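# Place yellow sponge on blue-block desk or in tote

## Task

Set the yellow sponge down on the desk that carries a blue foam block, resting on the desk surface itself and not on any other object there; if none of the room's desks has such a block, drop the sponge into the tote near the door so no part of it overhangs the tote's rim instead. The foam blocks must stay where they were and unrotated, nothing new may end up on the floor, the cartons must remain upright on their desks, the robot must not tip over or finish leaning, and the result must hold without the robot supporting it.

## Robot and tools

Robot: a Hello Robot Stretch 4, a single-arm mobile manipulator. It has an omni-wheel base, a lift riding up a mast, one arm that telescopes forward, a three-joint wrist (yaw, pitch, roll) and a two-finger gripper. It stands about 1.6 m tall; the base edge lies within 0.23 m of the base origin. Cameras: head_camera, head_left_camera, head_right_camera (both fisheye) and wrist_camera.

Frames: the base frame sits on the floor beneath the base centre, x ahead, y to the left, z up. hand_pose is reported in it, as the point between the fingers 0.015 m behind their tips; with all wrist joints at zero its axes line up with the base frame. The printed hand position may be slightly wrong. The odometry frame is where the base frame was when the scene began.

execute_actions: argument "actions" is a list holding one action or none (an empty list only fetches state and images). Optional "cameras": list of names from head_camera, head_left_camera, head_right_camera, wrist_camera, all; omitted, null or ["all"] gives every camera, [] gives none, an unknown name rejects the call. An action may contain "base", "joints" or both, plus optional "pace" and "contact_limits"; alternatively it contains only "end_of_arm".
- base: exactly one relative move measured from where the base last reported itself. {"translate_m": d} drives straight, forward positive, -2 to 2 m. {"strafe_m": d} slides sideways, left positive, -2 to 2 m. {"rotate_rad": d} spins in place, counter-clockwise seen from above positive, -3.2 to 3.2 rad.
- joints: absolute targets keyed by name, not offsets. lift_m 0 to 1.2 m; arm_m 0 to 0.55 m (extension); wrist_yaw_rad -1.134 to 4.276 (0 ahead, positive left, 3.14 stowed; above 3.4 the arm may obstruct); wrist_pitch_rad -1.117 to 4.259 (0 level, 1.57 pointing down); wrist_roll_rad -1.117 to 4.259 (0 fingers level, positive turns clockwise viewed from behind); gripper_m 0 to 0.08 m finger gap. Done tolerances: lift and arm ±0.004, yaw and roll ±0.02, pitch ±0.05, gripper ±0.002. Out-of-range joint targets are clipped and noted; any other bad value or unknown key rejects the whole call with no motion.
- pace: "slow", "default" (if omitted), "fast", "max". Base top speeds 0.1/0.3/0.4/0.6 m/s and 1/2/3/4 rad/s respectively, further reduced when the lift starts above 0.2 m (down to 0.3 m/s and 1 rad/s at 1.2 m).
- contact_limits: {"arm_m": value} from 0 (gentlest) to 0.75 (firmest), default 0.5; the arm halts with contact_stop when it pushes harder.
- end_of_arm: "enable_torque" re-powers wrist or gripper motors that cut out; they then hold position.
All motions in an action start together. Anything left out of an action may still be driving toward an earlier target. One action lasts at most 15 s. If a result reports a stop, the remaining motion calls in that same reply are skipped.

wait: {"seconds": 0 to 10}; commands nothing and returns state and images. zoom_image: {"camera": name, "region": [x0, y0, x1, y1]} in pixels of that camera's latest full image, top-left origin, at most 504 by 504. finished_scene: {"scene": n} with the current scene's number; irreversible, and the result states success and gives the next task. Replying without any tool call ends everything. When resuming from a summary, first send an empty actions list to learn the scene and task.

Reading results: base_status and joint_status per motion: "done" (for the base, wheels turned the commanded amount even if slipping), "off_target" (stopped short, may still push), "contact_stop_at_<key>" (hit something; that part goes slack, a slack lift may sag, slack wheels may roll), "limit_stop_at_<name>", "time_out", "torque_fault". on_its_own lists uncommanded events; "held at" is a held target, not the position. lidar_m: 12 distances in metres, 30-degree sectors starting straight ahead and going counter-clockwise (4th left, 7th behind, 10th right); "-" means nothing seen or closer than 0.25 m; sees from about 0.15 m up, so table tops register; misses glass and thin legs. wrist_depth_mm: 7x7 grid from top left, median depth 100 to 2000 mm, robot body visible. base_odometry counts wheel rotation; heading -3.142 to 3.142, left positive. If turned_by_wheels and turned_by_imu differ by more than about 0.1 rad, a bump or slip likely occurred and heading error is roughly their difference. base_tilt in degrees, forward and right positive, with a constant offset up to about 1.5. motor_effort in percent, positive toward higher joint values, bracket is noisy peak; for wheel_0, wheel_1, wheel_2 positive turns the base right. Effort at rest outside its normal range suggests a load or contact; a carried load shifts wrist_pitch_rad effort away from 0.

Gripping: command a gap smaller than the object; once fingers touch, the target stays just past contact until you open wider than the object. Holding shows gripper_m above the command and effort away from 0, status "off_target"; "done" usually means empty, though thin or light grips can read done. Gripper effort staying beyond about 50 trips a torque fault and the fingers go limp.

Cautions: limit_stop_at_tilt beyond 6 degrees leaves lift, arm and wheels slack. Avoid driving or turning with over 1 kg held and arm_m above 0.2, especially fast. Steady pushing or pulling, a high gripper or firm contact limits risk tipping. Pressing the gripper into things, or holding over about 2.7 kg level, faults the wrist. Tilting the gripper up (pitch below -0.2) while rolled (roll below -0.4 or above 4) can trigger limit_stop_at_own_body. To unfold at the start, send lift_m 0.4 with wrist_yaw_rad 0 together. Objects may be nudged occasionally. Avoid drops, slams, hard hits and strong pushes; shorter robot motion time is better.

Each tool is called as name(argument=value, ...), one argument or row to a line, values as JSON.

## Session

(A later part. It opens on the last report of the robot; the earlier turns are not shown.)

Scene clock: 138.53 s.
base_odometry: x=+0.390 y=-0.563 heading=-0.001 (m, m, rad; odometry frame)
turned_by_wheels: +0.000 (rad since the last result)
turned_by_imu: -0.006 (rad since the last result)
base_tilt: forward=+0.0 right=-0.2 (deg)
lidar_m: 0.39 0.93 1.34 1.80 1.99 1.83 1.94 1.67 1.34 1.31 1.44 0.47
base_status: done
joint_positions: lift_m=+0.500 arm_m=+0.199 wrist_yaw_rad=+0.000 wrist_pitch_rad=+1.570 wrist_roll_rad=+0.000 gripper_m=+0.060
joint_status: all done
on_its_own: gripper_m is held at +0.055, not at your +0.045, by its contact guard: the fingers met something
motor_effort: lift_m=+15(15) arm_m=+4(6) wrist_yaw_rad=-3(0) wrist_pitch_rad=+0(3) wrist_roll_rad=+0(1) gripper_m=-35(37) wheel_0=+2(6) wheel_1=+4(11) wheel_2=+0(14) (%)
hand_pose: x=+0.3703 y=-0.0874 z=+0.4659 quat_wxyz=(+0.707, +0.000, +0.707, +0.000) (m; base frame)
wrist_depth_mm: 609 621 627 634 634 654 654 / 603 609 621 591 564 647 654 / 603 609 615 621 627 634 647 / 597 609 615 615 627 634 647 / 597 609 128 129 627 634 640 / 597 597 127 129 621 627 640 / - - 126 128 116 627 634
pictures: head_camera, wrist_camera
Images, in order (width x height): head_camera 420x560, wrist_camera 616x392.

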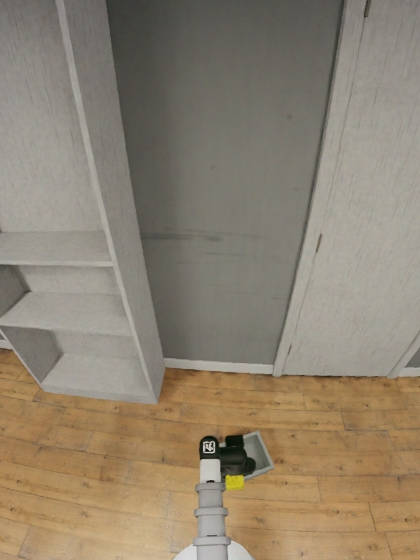

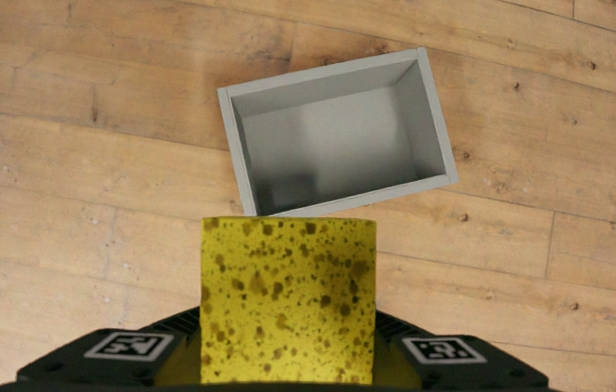

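execute_actions(
  actions=[
    {"base":{"strafe_m":-0.066},"joints":{"arm_m":0.352,"wrist_roll_rad":-0.21,"lift_m":0.3}},
  ],
  cameras=["wrist_camera"],
)

Scene clock: 144.77 s.
base_odometry: x=+0.390 y=-0.629 heading=-0.002 (m, m, rad; odometry frame)
turned_by_wheels: +0.000 (rad since the last result)
turned_by_imu: +0.001 (rad since the last result)
base_tilt: forward=+0.1 right=-0.1 (deg)
lidar_m: 0.38 0.96 1.33 1.87 2.03 1.88 1.98 1.60 1.27 1.23 1.40 0.46
base_status: done
joint_positions: lift_m=+0.300 arm_m=+0.351 wrist_yaw_rad=+0.000 wrist_pitch_rad=+1.570 wrist_roll_rad=-0.210 gripper_m=+0.060
joint_status: all done
on_its_own: gripper_m is held at +0.055, not at your +0.045, by its contact guard: the fingers met something
motor_effort: lift_m=+15(15) arm_m=+4(6) wrist_yaw_rad=-1(3) wrist_pitch_rad=-1(5) wrist_roll_rad=+0(3) gripper_m=-35(34) wheel_0=-1(7) wheel_1=-4(12) wheel_2=+0(3) (%)
hand_pose: x=+0.5223 y=-0.0874 z=+0.2659 quat_wxyz=(+0.703, -0.074, +0.703, +0.074) (m; base frame)
wrist_depth_mm: 410 413 421 424 433 436 442 / 404 413 418 421 430 436 439 / 404 410 413 415 424 430 436 / 402 347 407 413 402 430 433 / 402 345 128 129 366 427 433 / 399 312 127 129 330 424 427 / - - 126 128 116 424 427
pictures: wrist_camera
Images, in order (width x height): wrist_camera 616x392.

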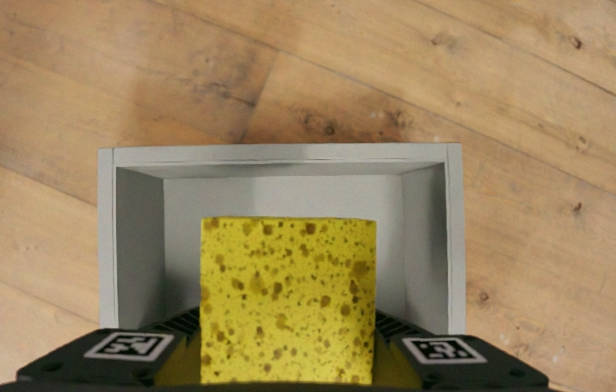

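execute_actions(
  actions=[
    {"base":{"strafe_m":0.012},"joints":{"arm_m":0.344}},
  ],
  cameras=[],
)

execute_actions(
  actions=[
    {"joints":{"lift_m":0.067}},
  ],
  cameras=["wrist_camera"],
)

execute_actions(
  actions=[
    {"joints":{"gripper_m":0.08}},
  ],
  cameras=[],
)

execute_actions(
  actions=[
    {"joints":{"lift_m":0.35}},
  ],
  cameras=["wrist_camera"],
)

Scene clock: 153.83 s.
base_odometry: x=+0.390 y=-0.617 heading=-0.002 (m, m, rad; odometry frame)
turned_by_wheels: +0.000 (rad since the last result)
turned_by_imu: +0.001 (rad since the last result)
base_tilt: forward=+0.0 right=-0.2 (deg)
lidar_m: 0.42 0.96 1.33 1.85 2.01 1.85 1.99 1.57 1.28 1.23 1.40 0.45
base_status: done
joint_positions: lift_m=+0.300 arm_m=+0.345 wrist_yaw_rad=+0.000 wrist_pitch_rad=+1.570 wrist_roll_rad=-0.210 gripper_m=+0.060
joint_status: all done
on_its_own: gripper_m is held at +0.055, not at your +0.045, by its contact guard: the fingers met something
motor_effort: lift_m=+15(15) arm_m=-4(6) wrist_yaw_rad=-2(3) wrist_pitch_rad=-1(2) wrist_roll_rad=-2(2) gripper_m=-36(35) wheel_0=-2(7) wheel_1=+3(6) wheel_2=+0(1) (%)
hand_pose: x=+0.5158 y=-0.0874 z=+0.2659 quat_wxyz=(+0.703, -0.074, +0.703, +0.074) (m; base frame)
wrist_depth_mm: 410 415 421 424 430 436 442 / 407 413 415 424 427 433 442 / 404 407 415 320 329 433 436 / 404 347 407 415 418 430 433 / 399 343 128 129 402 427 433 / 397 309 127 128 366 424 430 / - - 126 128 116 424 427
pictures: none
No camera images: the call's "cameras" was empty. Leave "cameras" out to get every camera's image.

Scene clock: 155.87 s.
base_odometry: x=+0.390 y=-0.617 heading=-0.002 (m, m, rad; odometry frame)
turned_by_wheels: +0.000 (rad since the last result)
turned_by_imu: +0.000 (rad since the last result)
base_tilt: forward=+0.1 right=-0.2 (deg)
lidar_m: 0.43 0.92 1.34 1.86 1.99 1.85 1.96 1.61 1.29 1.26 1.40 0.45
base_status: not commanded
joint_positions: lift_m=+0.067 arm_m=+0.345 wrist_yaw_rad=+0.000 wrist_pitch_rad=+1.570 wrist_roll_rad=-0.210 gripper_m=+0.060
joint_status: all done
on_its_own: gripper_m is held at +0.055, not at your +0.045, by its contact guard: the fingers met something
motor_effort: lift_m=+15(14) arm_m=-4(4) wrist_yaw_rad=-3(1) wrist_pitch_rad=-2(2) wrist_roll_rad=+0(1) gripper_m=-34(37) wheel_0=-1(1) wheel_1=+3(3) wheel_2=+0(0) (%)
hand_pose: x=+0.5158 y=-0.0874 z=+0.0329 quat_wxyz=(+0.703, -0.074, +0.703, +0.074) (m; base frame)
wrist_depth_mm: - - - - - - - / 118 116 120 123 124 124 - / 169 175 178 180 182 185 187 / 173 175 177 179 182 184 186 / 172 174 128 129 181 183 185 / 171 173 127 128 180 182 184 / - - 126 128 116 182 -
pictures: wrist_camera
Images, in order (width x height): wrist_camera 616x392.

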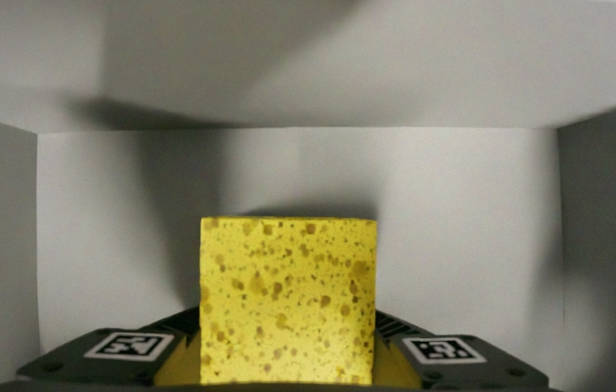

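Scene clock: 156.80 s.
base_odometry: x=+0.390 y=-0.617 heading=-0.002 (m, m, rad; odometry frame)
turned_by_wheels: +0.000 (rad since the last result)
turned_by_imu: +0.000 (rad since the last result)
base_tilt: forward=+0.0 right=-0.2 (deg)
lidar_m: 0.43 0.94 1.33 1.83 2.01 1.84 1.99 1.60 1.28 1.27 1.39 0.43
base_status: not commanded
joint_positions: lift_m=+0.067 arm_m=+0.345 wrist_yaw_rad=+0.000 wrist_pitch_rad=+1.570 wrist_roll_rad=-0.210 gripper_m=+0.080
joint_status: all done
motor_effort: lift_m=+15(15) arm_m=-4(4) wrist_yaw_rad=-1(2) wrist_pitch_rad=-3(2) wrist_roll_rad=+0(1) gripper_m=+1(34) wheel_0=-2(1) wheel_1=+3(3) wheel_2=+0(0) (%)
hand_pose: x=+0.5158 y=-0.0874 z=+0.0329 quat_wxyz=(+0.703, -0.074, +0.703, +0.074) (m; base frame)
wrist_depth_mm: - - - - - - - / 118 116 120 122 124 123 - / 169 175 178 180 182 185 187 / 173 175 177 180 182 184 186 / 172 174 132 134 181 183 185 / 171 173 132 133 179 182 184 / - - 131 132 133 - -
pictures: none
No camera images: the call's "cameras" was empty. Leave "cameras" out to get every camera's image.

Scene clock: 159.03 s.
base_odometry: x=+0.390 y=-0.617 heading=-0.002 (m, m, rad; odometry frame)
turned_by_wheels: +0.000 (rad since the last result)
turned_by_imu: +0.001 (rad since the last result)
base_tilt: forward=+0.0 right=-0.2 (deg)
lidar_m: 0.44 0.96 1.36 1.86 2.00 1.86 1.98 1.60 1.25 1.27 1.40 0.44
base_status: not commanded
joint_positions: lift_m=+0.350 arm_m=+0.345 wrist_yaw_rad=+0.000 wrist_pitch_rad=+1.570 wrist_roll_rad=-0.210 gripper_m=+0.080
joint_status: all done
motor_effort: lift_m=+25(25) arm_m=-4(4) wrist_yaw_rad=+1(0) wrist_pitch_rad=+1(3) wrist_roll_rad=+0(1) gripper_m=+2(1) wheel_0=-1(1) wheel_1=+3(3) wheel_2=+0(0) (%)
hand_pose: x=+0.5158 y=-0.0874 z=+0.3151 quat_wxyz=(+0.703, -0.074, +0.703, +0.074) (m; base frame)
wrist_depth_mm: 459 462 469 477 484 492 496 / 455 459 469 473 480 484 492 / 452 455 462 469 473 484 492 / 449 455 459 462 442 480 488 / 449 452 455 415 466 477 484 / 445 340 433 427 402 477 480 / - - 338 404 135 - -
pictures: wrist_camera
Images, in order (width x height): wrist_camera 616x392.

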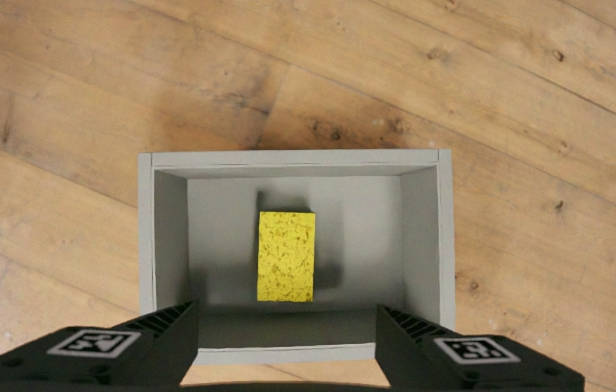

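finished_scene(
  scene=2,
)

The scene is finished: the task was done.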